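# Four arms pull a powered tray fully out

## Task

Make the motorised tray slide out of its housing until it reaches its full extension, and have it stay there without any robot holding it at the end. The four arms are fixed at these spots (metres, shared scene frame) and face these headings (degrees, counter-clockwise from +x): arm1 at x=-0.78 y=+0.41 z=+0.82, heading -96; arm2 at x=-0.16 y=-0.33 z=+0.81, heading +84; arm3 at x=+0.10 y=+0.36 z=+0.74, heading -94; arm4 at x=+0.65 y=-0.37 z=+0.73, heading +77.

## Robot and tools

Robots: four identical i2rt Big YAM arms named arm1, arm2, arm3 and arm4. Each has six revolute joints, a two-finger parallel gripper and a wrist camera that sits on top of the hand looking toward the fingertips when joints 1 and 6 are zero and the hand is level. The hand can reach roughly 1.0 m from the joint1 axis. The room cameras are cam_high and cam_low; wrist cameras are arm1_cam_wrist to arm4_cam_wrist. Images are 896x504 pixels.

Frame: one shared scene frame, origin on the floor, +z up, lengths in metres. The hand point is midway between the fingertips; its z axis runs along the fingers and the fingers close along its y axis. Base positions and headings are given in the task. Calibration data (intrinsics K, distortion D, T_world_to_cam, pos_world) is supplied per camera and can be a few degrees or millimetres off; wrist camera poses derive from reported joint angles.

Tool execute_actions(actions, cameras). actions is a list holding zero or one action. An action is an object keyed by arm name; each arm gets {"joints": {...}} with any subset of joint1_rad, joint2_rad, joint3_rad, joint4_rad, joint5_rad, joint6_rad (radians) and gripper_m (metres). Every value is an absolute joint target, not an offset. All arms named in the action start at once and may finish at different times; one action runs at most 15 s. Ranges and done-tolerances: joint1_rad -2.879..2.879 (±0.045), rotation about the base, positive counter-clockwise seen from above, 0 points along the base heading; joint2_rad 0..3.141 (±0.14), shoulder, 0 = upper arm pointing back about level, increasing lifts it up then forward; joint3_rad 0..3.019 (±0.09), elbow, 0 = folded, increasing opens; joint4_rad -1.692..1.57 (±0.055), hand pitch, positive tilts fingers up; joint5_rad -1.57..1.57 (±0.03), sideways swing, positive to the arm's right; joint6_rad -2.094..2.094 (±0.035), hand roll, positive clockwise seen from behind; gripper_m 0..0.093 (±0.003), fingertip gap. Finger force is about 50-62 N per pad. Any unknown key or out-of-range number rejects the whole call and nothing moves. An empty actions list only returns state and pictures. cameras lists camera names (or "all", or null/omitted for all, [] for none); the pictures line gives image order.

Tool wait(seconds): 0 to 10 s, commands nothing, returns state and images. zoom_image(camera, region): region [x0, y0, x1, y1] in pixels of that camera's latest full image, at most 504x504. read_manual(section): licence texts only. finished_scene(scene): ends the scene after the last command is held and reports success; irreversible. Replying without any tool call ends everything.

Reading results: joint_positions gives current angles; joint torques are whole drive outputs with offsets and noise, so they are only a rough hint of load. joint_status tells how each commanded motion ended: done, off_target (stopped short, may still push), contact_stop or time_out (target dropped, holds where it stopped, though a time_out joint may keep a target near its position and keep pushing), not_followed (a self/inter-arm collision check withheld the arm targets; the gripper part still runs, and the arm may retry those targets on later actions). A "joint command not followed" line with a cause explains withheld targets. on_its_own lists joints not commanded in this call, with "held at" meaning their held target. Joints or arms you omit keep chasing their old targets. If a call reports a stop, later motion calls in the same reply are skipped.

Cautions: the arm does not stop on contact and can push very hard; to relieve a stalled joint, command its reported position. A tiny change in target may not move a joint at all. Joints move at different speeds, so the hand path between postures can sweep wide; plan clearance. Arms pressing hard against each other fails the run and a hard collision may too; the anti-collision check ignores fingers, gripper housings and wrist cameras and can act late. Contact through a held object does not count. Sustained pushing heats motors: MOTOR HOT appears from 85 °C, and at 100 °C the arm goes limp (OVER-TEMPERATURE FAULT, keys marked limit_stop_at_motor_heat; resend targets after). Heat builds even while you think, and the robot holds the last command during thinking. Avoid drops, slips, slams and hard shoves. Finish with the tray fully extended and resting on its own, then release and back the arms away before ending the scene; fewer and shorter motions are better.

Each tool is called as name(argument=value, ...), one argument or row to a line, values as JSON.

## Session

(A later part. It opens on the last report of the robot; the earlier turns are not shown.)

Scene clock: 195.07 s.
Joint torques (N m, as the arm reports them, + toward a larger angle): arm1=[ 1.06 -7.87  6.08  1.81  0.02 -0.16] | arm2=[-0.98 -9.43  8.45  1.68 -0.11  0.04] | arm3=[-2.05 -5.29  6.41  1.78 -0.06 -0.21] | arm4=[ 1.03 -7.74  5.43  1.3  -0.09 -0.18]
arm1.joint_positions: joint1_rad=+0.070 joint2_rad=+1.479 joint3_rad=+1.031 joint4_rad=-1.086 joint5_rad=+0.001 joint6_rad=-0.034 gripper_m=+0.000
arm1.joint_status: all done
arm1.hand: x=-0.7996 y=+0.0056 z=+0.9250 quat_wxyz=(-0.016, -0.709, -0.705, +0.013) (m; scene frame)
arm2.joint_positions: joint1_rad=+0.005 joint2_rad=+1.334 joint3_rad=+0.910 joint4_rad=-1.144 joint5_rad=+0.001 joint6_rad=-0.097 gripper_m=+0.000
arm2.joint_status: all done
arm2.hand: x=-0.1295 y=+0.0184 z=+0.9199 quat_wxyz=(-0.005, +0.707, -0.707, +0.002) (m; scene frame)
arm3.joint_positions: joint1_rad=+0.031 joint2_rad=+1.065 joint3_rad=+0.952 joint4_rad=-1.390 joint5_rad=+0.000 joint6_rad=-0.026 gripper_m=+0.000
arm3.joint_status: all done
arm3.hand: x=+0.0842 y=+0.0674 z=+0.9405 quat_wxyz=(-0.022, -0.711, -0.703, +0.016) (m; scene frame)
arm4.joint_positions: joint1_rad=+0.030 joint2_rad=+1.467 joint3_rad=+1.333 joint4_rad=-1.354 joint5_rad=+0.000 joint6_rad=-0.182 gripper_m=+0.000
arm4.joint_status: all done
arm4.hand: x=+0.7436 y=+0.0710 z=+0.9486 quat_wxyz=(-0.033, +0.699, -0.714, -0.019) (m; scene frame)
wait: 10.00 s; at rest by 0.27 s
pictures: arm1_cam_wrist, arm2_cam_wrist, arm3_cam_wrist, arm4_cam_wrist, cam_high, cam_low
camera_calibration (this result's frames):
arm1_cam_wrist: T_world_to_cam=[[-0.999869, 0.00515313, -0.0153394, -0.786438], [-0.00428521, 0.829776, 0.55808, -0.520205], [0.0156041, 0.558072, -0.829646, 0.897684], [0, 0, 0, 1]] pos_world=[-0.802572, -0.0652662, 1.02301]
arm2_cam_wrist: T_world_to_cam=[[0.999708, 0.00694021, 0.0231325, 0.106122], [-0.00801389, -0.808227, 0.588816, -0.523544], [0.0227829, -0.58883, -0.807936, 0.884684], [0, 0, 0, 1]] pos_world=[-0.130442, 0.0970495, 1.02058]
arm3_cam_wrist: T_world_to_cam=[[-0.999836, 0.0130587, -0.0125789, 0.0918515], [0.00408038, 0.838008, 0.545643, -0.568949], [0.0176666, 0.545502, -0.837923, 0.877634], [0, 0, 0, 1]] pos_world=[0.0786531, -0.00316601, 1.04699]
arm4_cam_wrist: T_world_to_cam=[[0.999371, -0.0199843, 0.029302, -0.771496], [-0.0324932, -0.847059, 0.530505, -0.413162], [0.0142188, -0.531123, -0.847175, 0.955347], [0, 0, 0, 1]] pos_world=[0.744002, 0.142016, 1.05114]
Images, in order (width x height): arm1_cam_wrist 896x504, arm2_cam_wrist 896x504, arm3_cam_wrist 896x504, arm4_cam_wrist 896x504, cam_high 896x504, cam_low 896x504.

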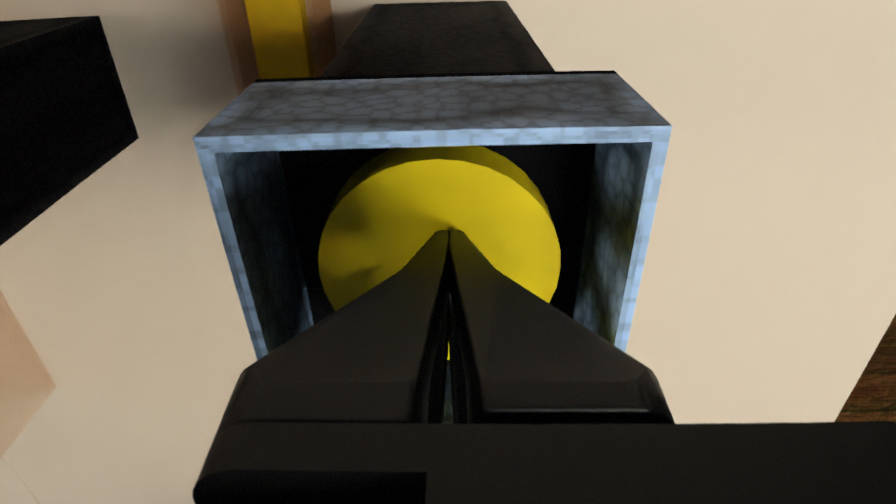

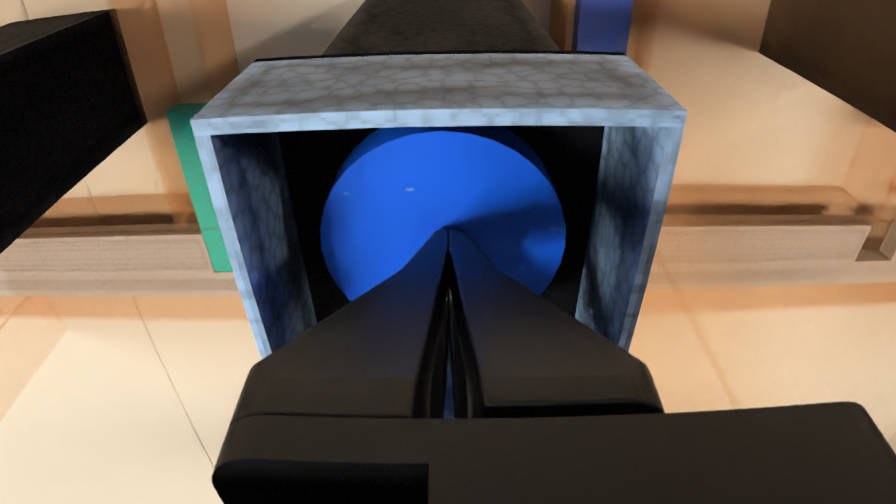

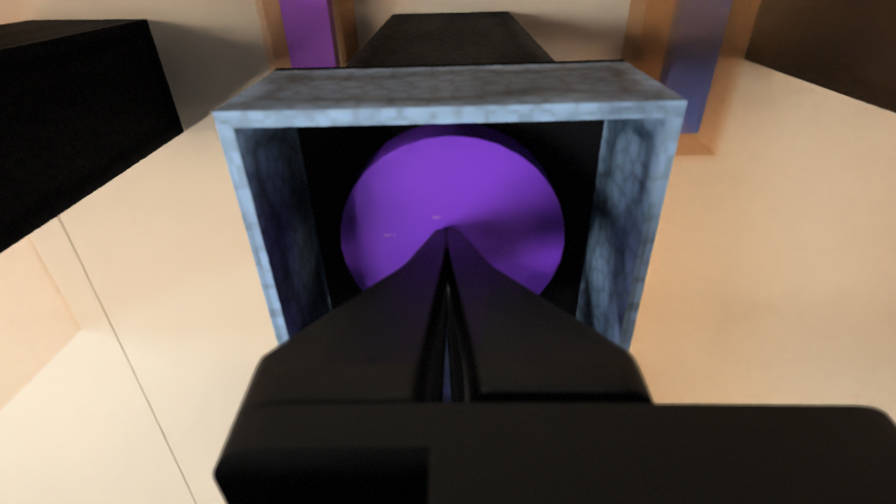

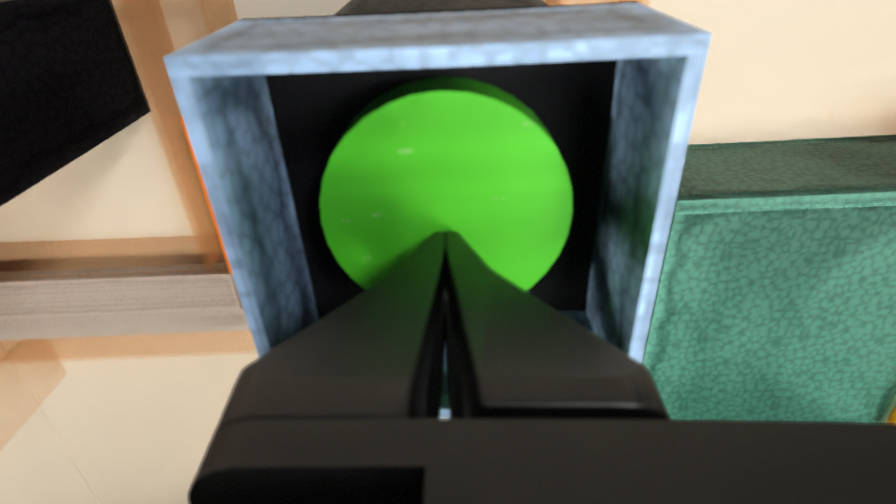

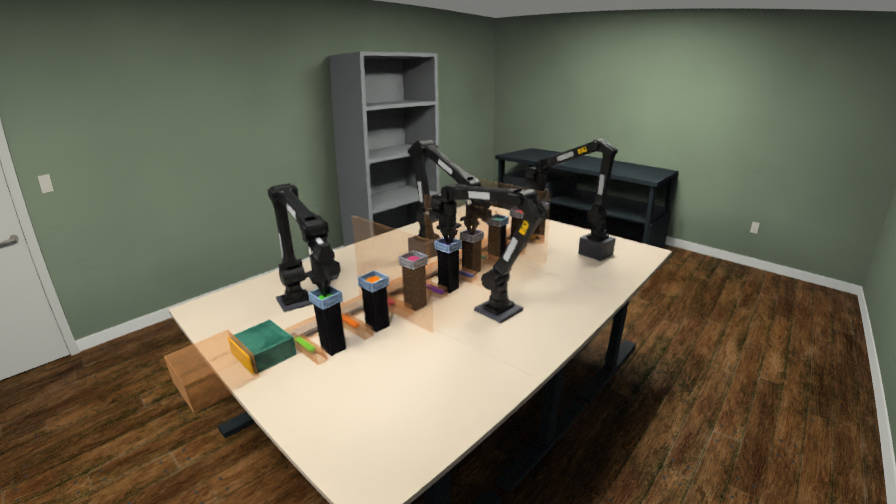

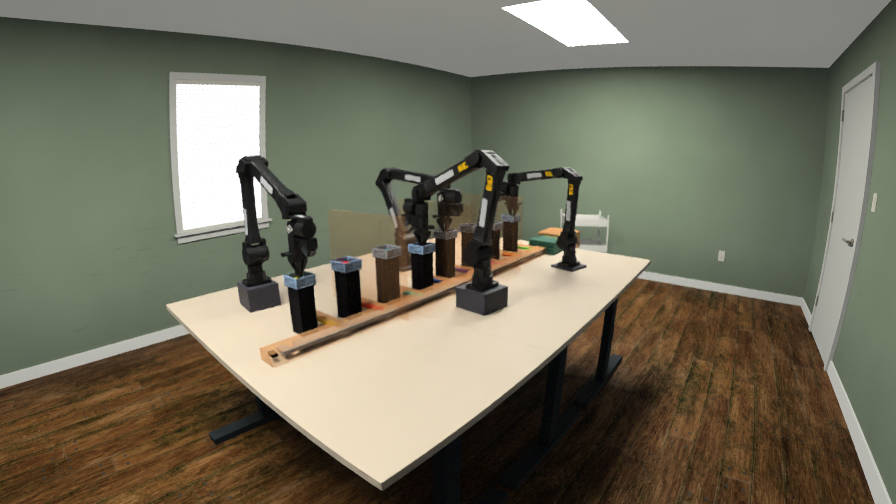

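wait(
  seconds=10,
)

wait(
  seconds=10,
)

wait(
  seconds=10,
)

zoom_image(
  camera="cam_high",
  region=[270, 300, 430, 370],
)

Scene clock: 205.57 s.
Joint torques (N m, as the arm reports them, + toward a larger angle): arm1=[ 1.01 -7.85  6.05  1.87  0.02 -0.17] | arm2=[ -0.89 -10.09   8.4    1.65  -0.09   0.  ] | arm3=[-2.07 -5.14  6.41  1.75 -0.06 -0.22] | arm4=[ 1.07 -7.73  5.44  1.3  -0.08 -0.18]
arm1.joint_positions: joint1_rad=+0.070 joint2_rad=+1.479 joint3_rad=+1.031 joint4_rad=-1.086 joint5_rad=+0.001 joint6_rad=-0.034 gripper_m=+0.000
arm1.joint_status: all done
arm1.hand: x=-0.7996 y=+0.0056 z=+0.9250 quat_wxyz=(-0.016, -0.709, -0.705, +0.013) (m; scene frame)
arm2.joint_positions: joint1_rad=+0.005 joint2_rad=+1.334 joint3_rad=+0.910 joint4_rad=-1.144 joint5_rad=+0.001 joint6_rad=-0.097 gripper_m=+0.000
arm2.joint_status: all done
arm2.hand: x=-0.1295 y=+0.0184 z=+0.9199 quat_wxyz=(-0.005, +0.707, -0.707, +0.002) (m; scene frame)
arm3.joint_positions: joint1_rad=+0.031 joint2_rad=+1.065 joint3_rad=+0.952 joint4_rad=-1.390 joint5_rad=+0.000 joint6_rad=-0.026 gripper_m=+0.000
arm3.joint_status: all done
arm3.hand: x=+0.0842 y=+0.0674 z=+0.9405 quat_wxyz=(-0.022, -0.711, -0.703, +0.016) (m; scene frame)
arm4.joint_positions: joint1_rad=+0.030 joint2_rad=+1.467 joint3_rad=+1.333 joint4_rad=-1.354 joint5_rad=+0.000 joint6_rad=-0.182 gripper_m=+0.000
arm4.joint_status: all done
arm4.hand: x=+0.7436 y=+0.0710 z=+0.9486 quat_wxyz=(-0.033, +0.699, -0.714, -0.019) (m; scene frame)
wait: 10.00 s; at rest from the start
pictures: arm1_cam_wrist, arm2_cam_wrist, arm3_cam_wrist, arm4_cam_wrist, cam_high, cam_low
camera_calibration (this result's frames):
arm1_cam_wrist: T_world_to_cam=[[-0.999869, 0.00515313, -0.0153394, -0.786438], [-0.00428521, 0.829776, 0.55808, -0.520205], [0.0156041, 0.558072, -0.829646, 0.897684], [0, 0, 0, 1]] pos_world=[-0.802572, -0.0652662, 1.02301]
arm2_cam_wrist: T_world_to_cam=[[0.999708, 0.00694021, 0.0231325, 0.106122], [-0.00801389, -0.808227, 0.588816, -0.523544], [0.0227829, -0.58883, -0.807936, 0.884684], [0, 0, 0, 1]] pos_world=[-0.130442, 0.0970495, 1.02058]
arm3_cam_wrist: T_world_to_cam=[[-0.999836, 0.0130587, -0.0125789, 0.0918515], [0.00408038, 0.838008, 0.545643, -0.568949], [0.0176666, 0.545502, -0.837923, 0.877634], [0, 0, 0, 1]] pos_world=[0.0786531, -0.00316601, 1.04699]
arm4_cam_wrist: T_world_to_cam=[[0.999371, -0.0199843, 0.029302, -0.771496], [-0.0324932, -0.847059, 0.530505, -0.413162], [0.0142188, -0.531123, -0.847175, 0.955347], [0, 0, 0, 1]] pos_world=[0.744002, 0.142016, 1.05114]
Images, in order (width x height): arm1_cam_wrist 896x504, arm2_cam_wrist 896x504, arm3_cam_wrist 896x504, arm4_cam_wrist 896x504, cam_high 896x504, cam_low 896x504.

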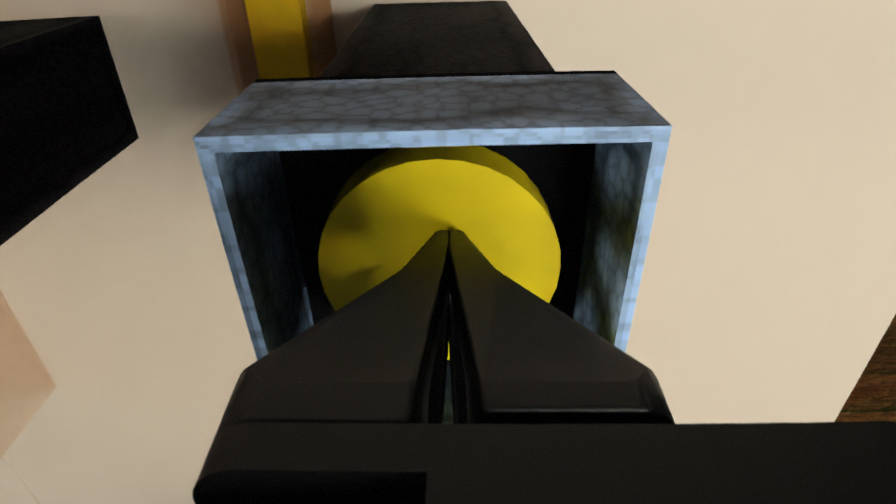

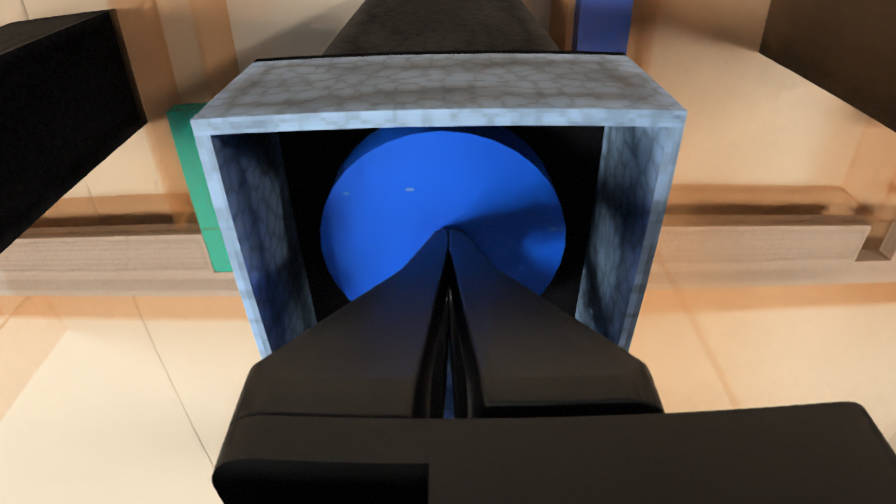

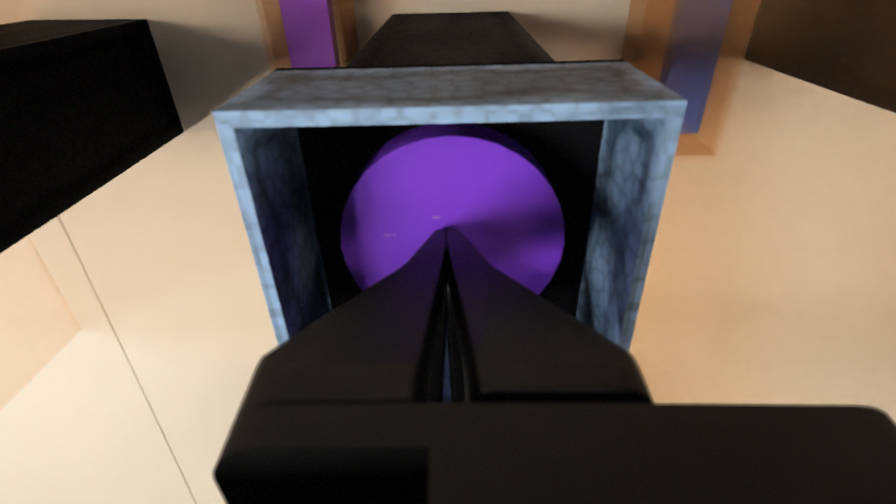

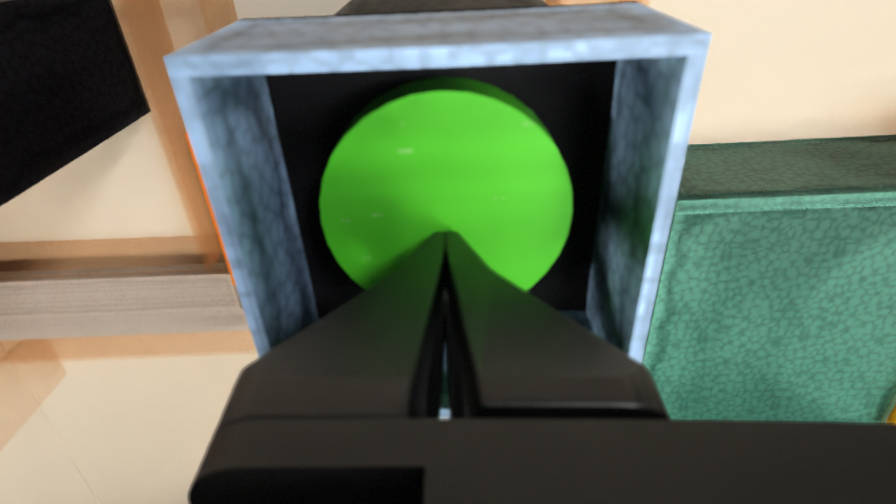

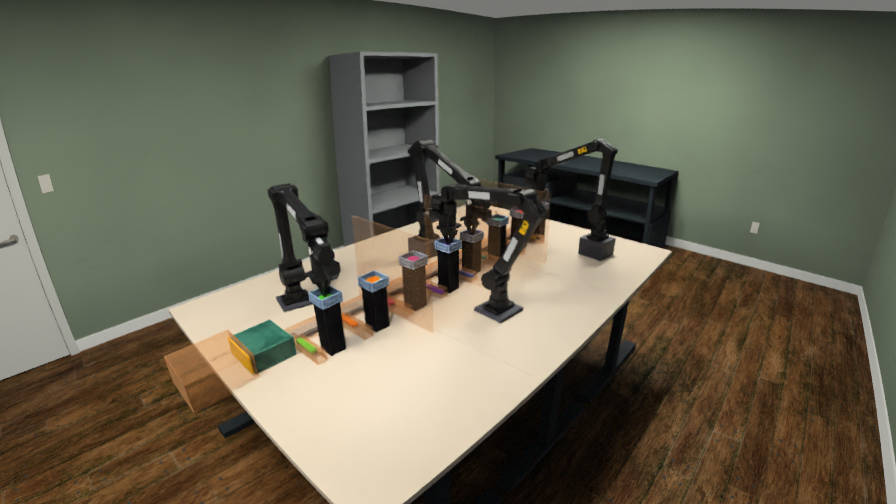

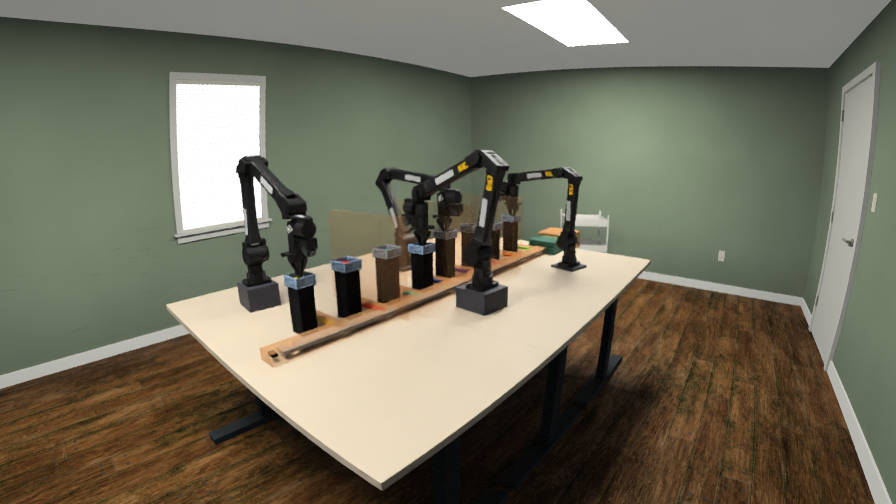

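Scene clock: 215.57 s.
Joint torques (N m, as the arm reports them, + toward a larger angle): arm1=[ 1.01 -7.91  6.05  1.83  0.01 -0.16] | arm2=[-0.84 -9.63  8.4   1.59 -0.08  0.  ] | arm3=[-2.06 -5.24  6.42  1.77 -0.06 -0.22] | arm4=[ 1.03 -7.71  5.41  1.3  -0.08 -0.18]
arm1.joint_positions: joint1_rad=+0.070 joint2_rad=+1.479 joint3_rad=+1.031 joint4_rad=-1.086 joint5_rad=+0.001 joint6_rad=-0.034 gripper_m=+0.000
arm1.joint_status: all done
arm1.hand: x=-0.7996 y=+0.0056 z=+0.9250 quat_wxyz=(-0.016, -0.709, -0.705, +0.013) (m; scene frame)
arm2.joint_positions: joint1_rad=+0.005 joint2_rad=+1.334 joint3_rad=+0.910 joint4_rad=-1.144 joint5_rad=+0.001 joint6_rad=-0.097 gripper_m=+0.000
arm2.joint_status: all done
arm2.hand: x=-0.1295 y=+0.0184 z=+0.9199 quat_wxyz=(-0.005, +0.707, -0.707, +0.002) (m; scene frame)
arm3.joint_positions: joint1_rad=+0.031 joint2_rad=+1.065 joint3_rad=+0.952 joint4_rad=-1.390 joint5_rad=+0.000 joint6_rad=-0.026 gripper_m=+0.000
arm3.joint_status: all done
arm3.hand: x=+0.0842 y=+0.0674 z=+0.9405 quat_wxyz=(-0.022, -0.711, -0.703, +0.016) (m; scene frame)
arm4.joint_positions: joint1_rad=+0.030 joint2_rad=+1.467 joint3_rad=+1.333 joint4_rad=-1.354 joint5_rad=+0.000 joint6_rad=-0.182 gripper_m=+0.000
arm4.joint_status: all done
arm4.hand: x=+0.7436 y=+0.0710 z=+0.9486 quat_wxyz=(-0.033, +0.699, -0.714, -0.019) (m; scene frame)
wait: 10.00 s; at rest by 0.27 s
pictures: arm1_cam_wrist, arm2_cam_wrist, arm3_cam_wrist, arm4_cam_wrist, cam_high, cam_low
camera_calibration (this result's frames):
arm1_cam_wrist: T_world_to_cam=[[-0.999869, 0.00515313, -0.0153394, -0.786438], [-0.00428521, 0.829776, 0.55808, -0.520205], [0.0156041, 0.558072, -0.829646, 0.897684], [0, 0, 0, 1]] pos_world=[-0.802572, -0.0652662, 1.02301]
arm2_cam_wrist: T_world_to_cam=[[0.999708, 0.00694021, 0.0231325, 0.106122], [-0.00801389, -0.808227, 0.588816, -0.523544], [0.0227829, -0.58883, -0.807936, 0.884684], [0, 0, 0, 1]] pos_world=[-0.130442, 0.0970495, 1.02058]
arm3_cam_wrist: T_world_to_cam=[[-0.999836, 0.0130587, -0.0125789, 0.0918515], [0.00408038, 0.838008, 0.545643, -0.568949], [0.0176666, 0.545502, -0.837923, 0.877634], [0, 0, 0, 1]] pos_world=[0.0786531, -0.00316601, 1.04699]
arm4_cam_wrist: T_world_to_cam=[[0.999371, -0.0199843, 0.029302, -0.771496], [-0.0324932, -0.847059, 0.530505, -0.413162], [0.0142188, -0.531123, -0.847175, 0.955347], [0, 0, 0, 1]] pos_world=[0.744002, 0.142016, 1.05114]
Images, in order (width x height): arm1_cam_wrist 896x504, arm2_cam_wrist 896x504, arm3_cam_wrist 896x504, arm4_cam_wrist 896x504, cam_high 896x504, cam_low 896x504.

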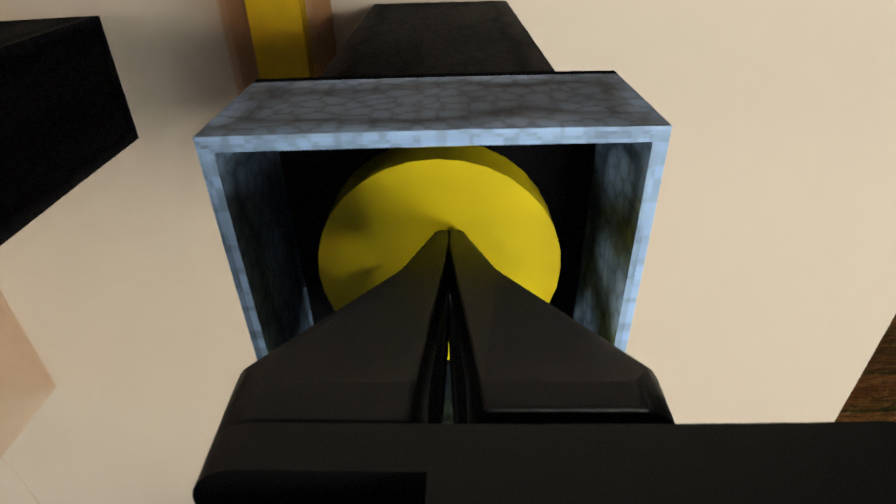

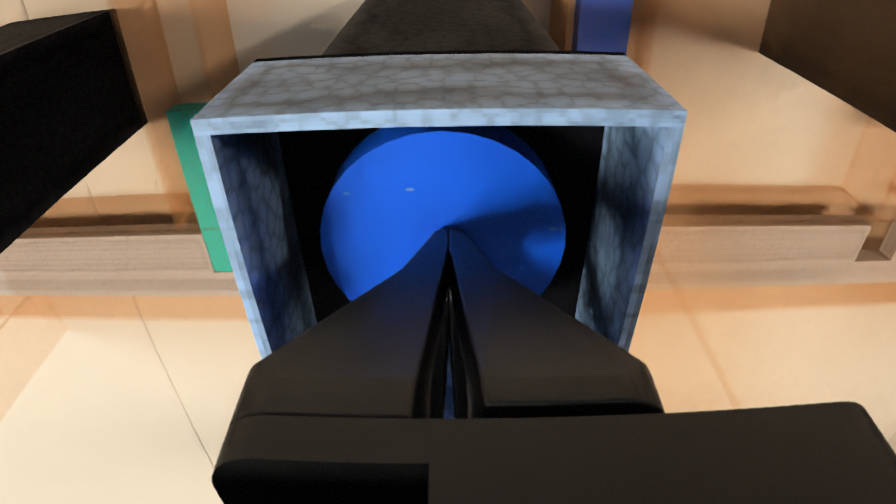

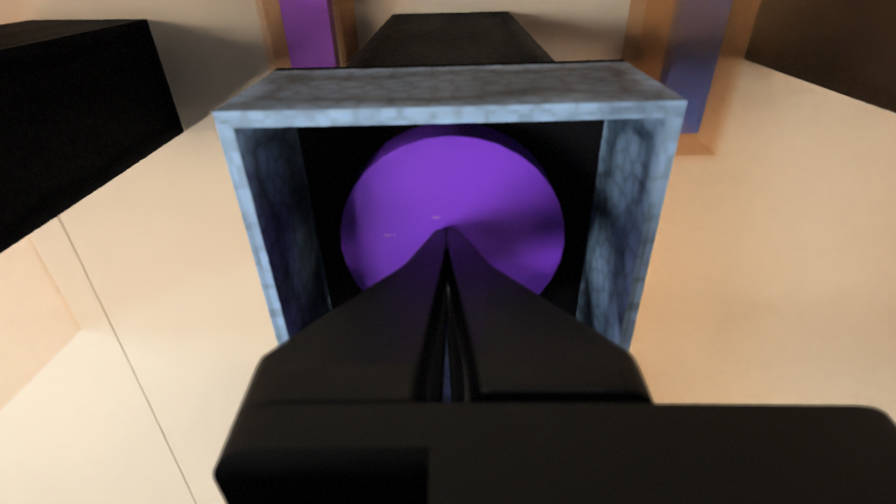

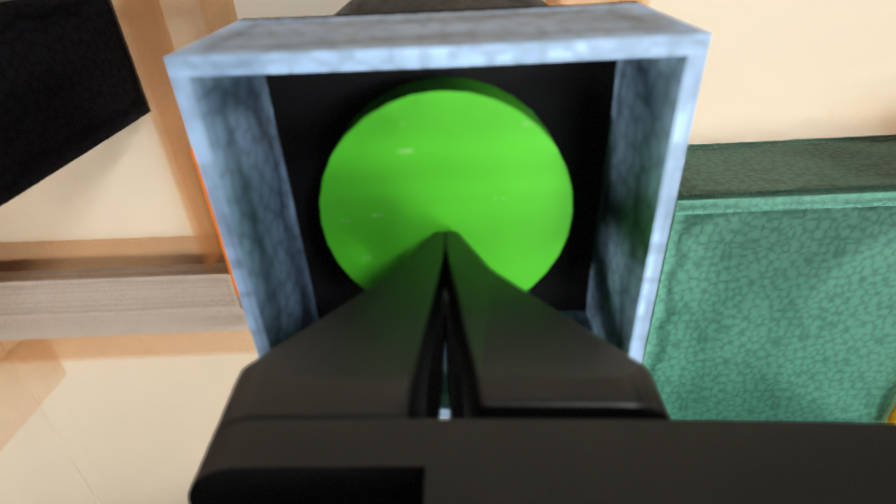

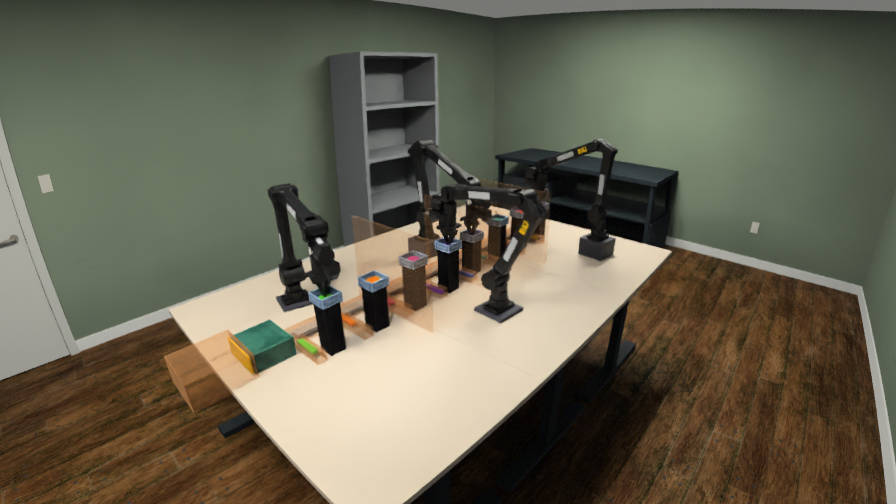

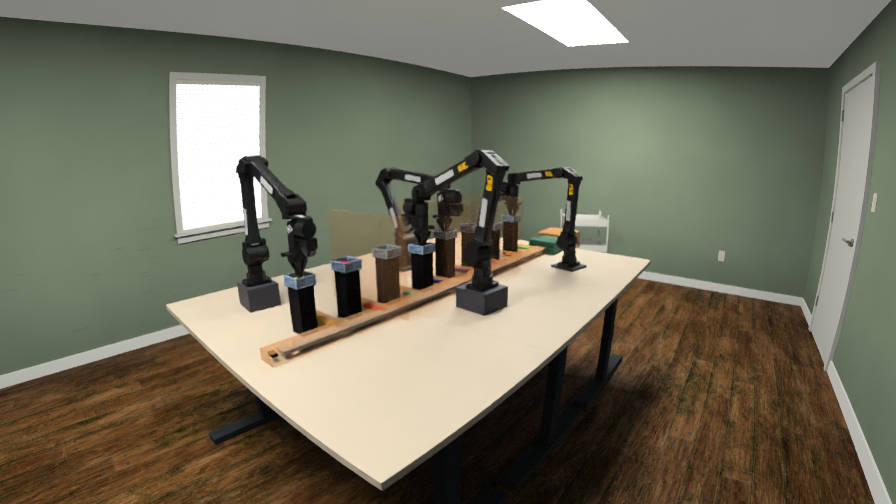

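Scene clock: 225.57 s.
Joint torques (N m, as the arm reports them, + toward a larger angle): arm1=[ 0.96 -7.8   6.06  1.84  0.03 -0.17] | arm2=[-1.12 -9.58  8.23  1.56 -0.08  0.01] | arm3=[-1.96 -5.24  6.4   1.73 -0.06 -0.21] | arm4=[ 1.03 -7.75  5.43  1.3  -0.08 -0.18]
arm1.joint_positions: joint1_rad=+0.070 joint2_rad=+1.479 joint3_rad=+1.031 joint4_rad=-1.086 joint5_rad=+0.001 joint6_rad=-0.034 gripper_m=+0.000
arm1.joint_status: all done
arm1.hand: x=-0.7996 y=+0.0056 z=+0.9250 quat_wxyz=(-0.016, -0.709, -0.705, +0.013) (m; scene frame)
arm2.joint_positions: joint1_rad=+0.005 joint2_rad=+1.334 joint3_rad=+0.910 joint4_rad=-1.144 joint5_rad=+0.001 joint6_rad=-0.097 gripper_m=+0.000
arm2.joint_status: all done
arm2.hand: x=-0.1295 y=+0.0184 z=+0.9199 quat_wxyz=(-0.005, +0.707, -0.707, +0.002) (m; scene frame)
arm3.joint_positions: joint1_rad=+0.031 joint2_rad=+1.065 joint3_rad=+0.952 joint4_rad=-1.390 joint5_rad=+0.000 joint6_rad=-0.026 gripper_m=+0.000
arm3.joint_status: all done
arm3.hand: x=+0.0842 y=+0.0674 z=+0.9405 quat_wxyz=(-0.022, -0.711, -0.703, +0.016) (m; scene frame)
arm4.joint_positions: joint1_rad=+0.030 joint2_rad=+1.467 joint3_rad=+1.333 joint4_rad=-1.354 joint5_rad=+0.000 joint6_rad=-0.182 gripper_m=+0.000
arm4.joint_status: all done
arm4.hand: x=+0.7436 y=+0.0710 z=+0.9486 quat_wxyz=(-0.033, +0.699, -0.714, -0.019) (m; scene frame)
wait: 10.00 s; at rest by 0.27 s
pictures: arm1_cam_wrist, arm2_cam_wrist, arm3_cam_wrist, arm4_cam_wrist, cam_high, cam_low
camera_calibration (this result's frames):
arm1_cam_wrist: T_world_to_cam=[[-0.999869, 0.00515313, -0.0153394, -0.786438], [-0.00428521, 0.829776, 0.55808, -0.520205], [0.0156041, 0.558072, -0.829646, 0.897684], [0, 0, 0, 1]] pos_world=[-0.802572, -0.0652662, 1.02301]
arm2_cam_wrist: T_world_to_cam=[[0.999708, 0.00694021, 0.0231325, 0.106122], [-0.00801389, -0.808227, 0.588816, -0.523544], [0.0227829, -0.58883, -0.807936, 0.884684], [0, 0, 0, 1]] pos_world=[-0.130442, 0.0970495, 1.02058]
arm3_cam_wrist: T_world_to_cam=[[-0.999836, 0.0130587, -0.0125789, 0.0918515], [0.00408038, 0.838008, 0.545643, -0.568949], [0.0176666, 0.545502, -0.837923, 0.877634], [0, 0, 0, 1]] pos_world=[0.0786531, -0.00316601, 1.04699]
arm4_cam_wrist: T_world_to_cam=[[0.999371, -0.0199843, 0.029302, -0.771496], [-0.0324932, -0.847059, 0.530505, -0.413162], [0.0142188, -0.531123, -0.847175, 0.955347], [0, 0, 0, 1]] pos_world=[0.744002, 0.142016, 1.05114]
Images, in order (width x height): arm1_cam_wrist 896x504, arm2_cam_wrist 896x504, arm3_cam_wrist 896x504, arm4_cam_wrist 896x504, cam_high 896x504, cam_low 896x504.

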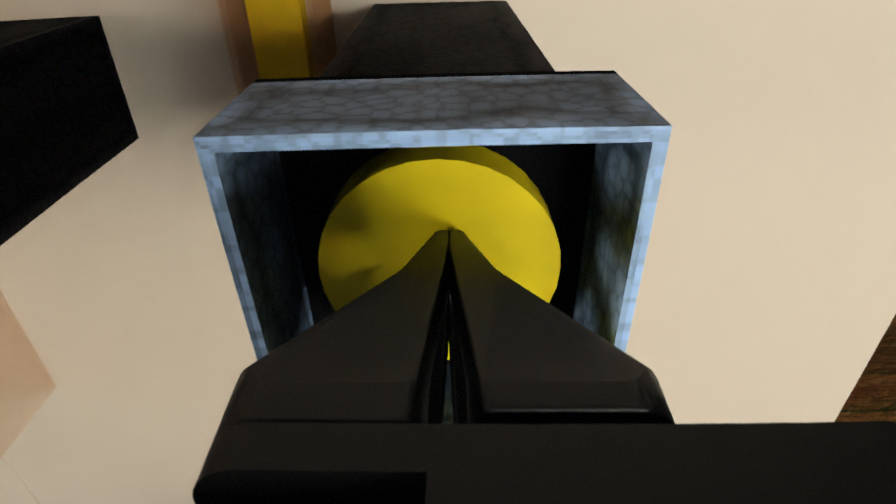

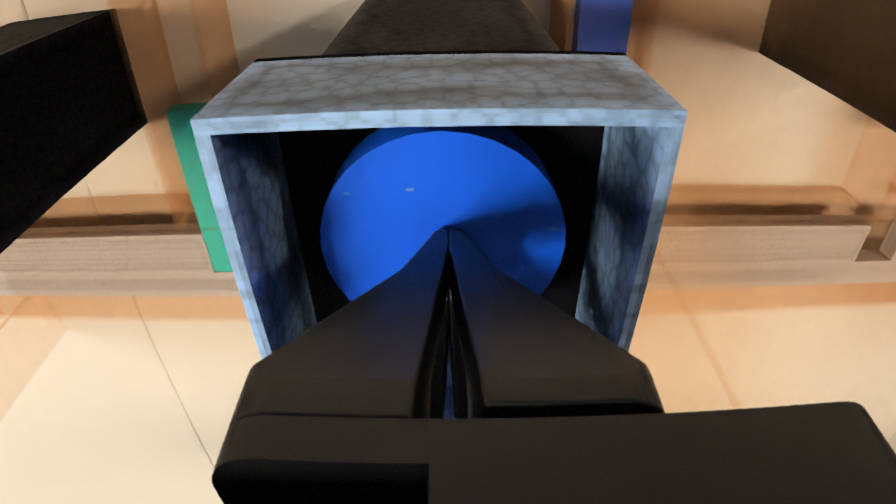

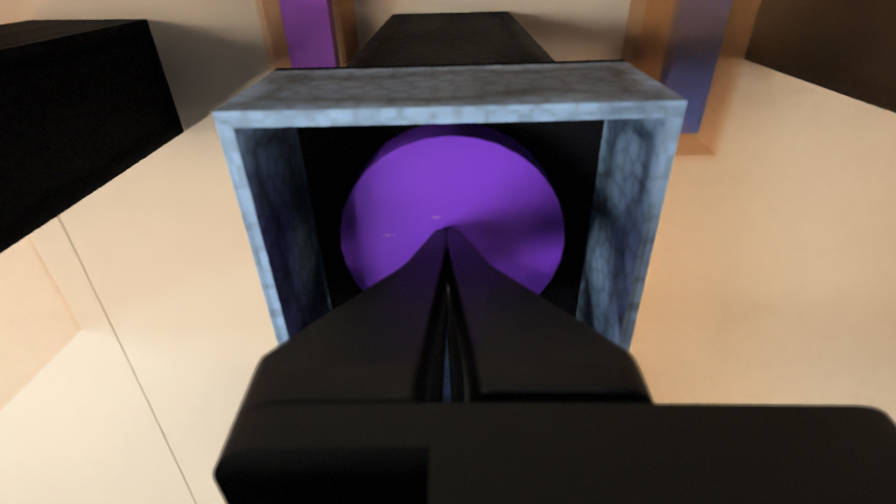

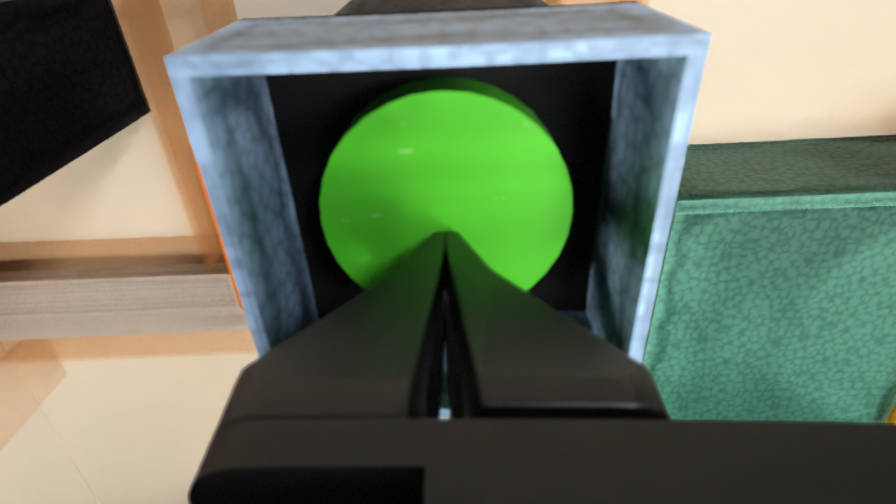

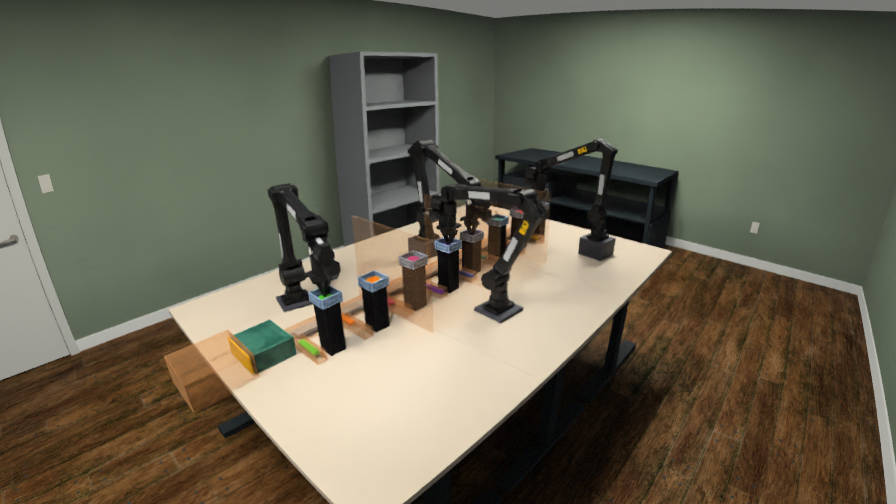

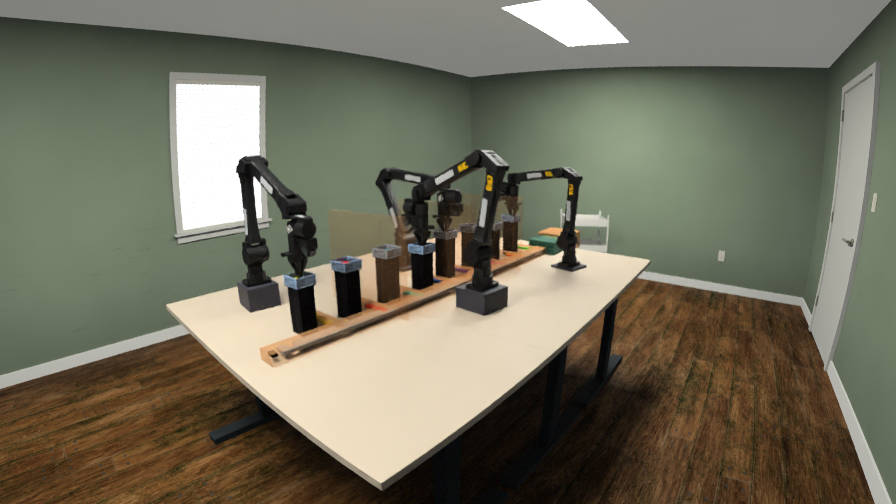

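Region (270, 300, 430, 370) of cam_high's 896x504 image, scaled by 3.150, with more detail than that image has; it fills the top 220 rows of this view, and the rest is white.

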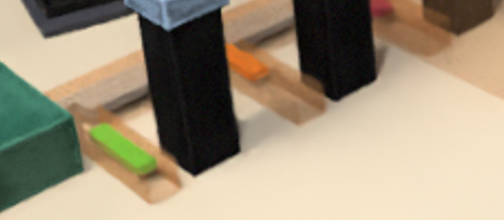

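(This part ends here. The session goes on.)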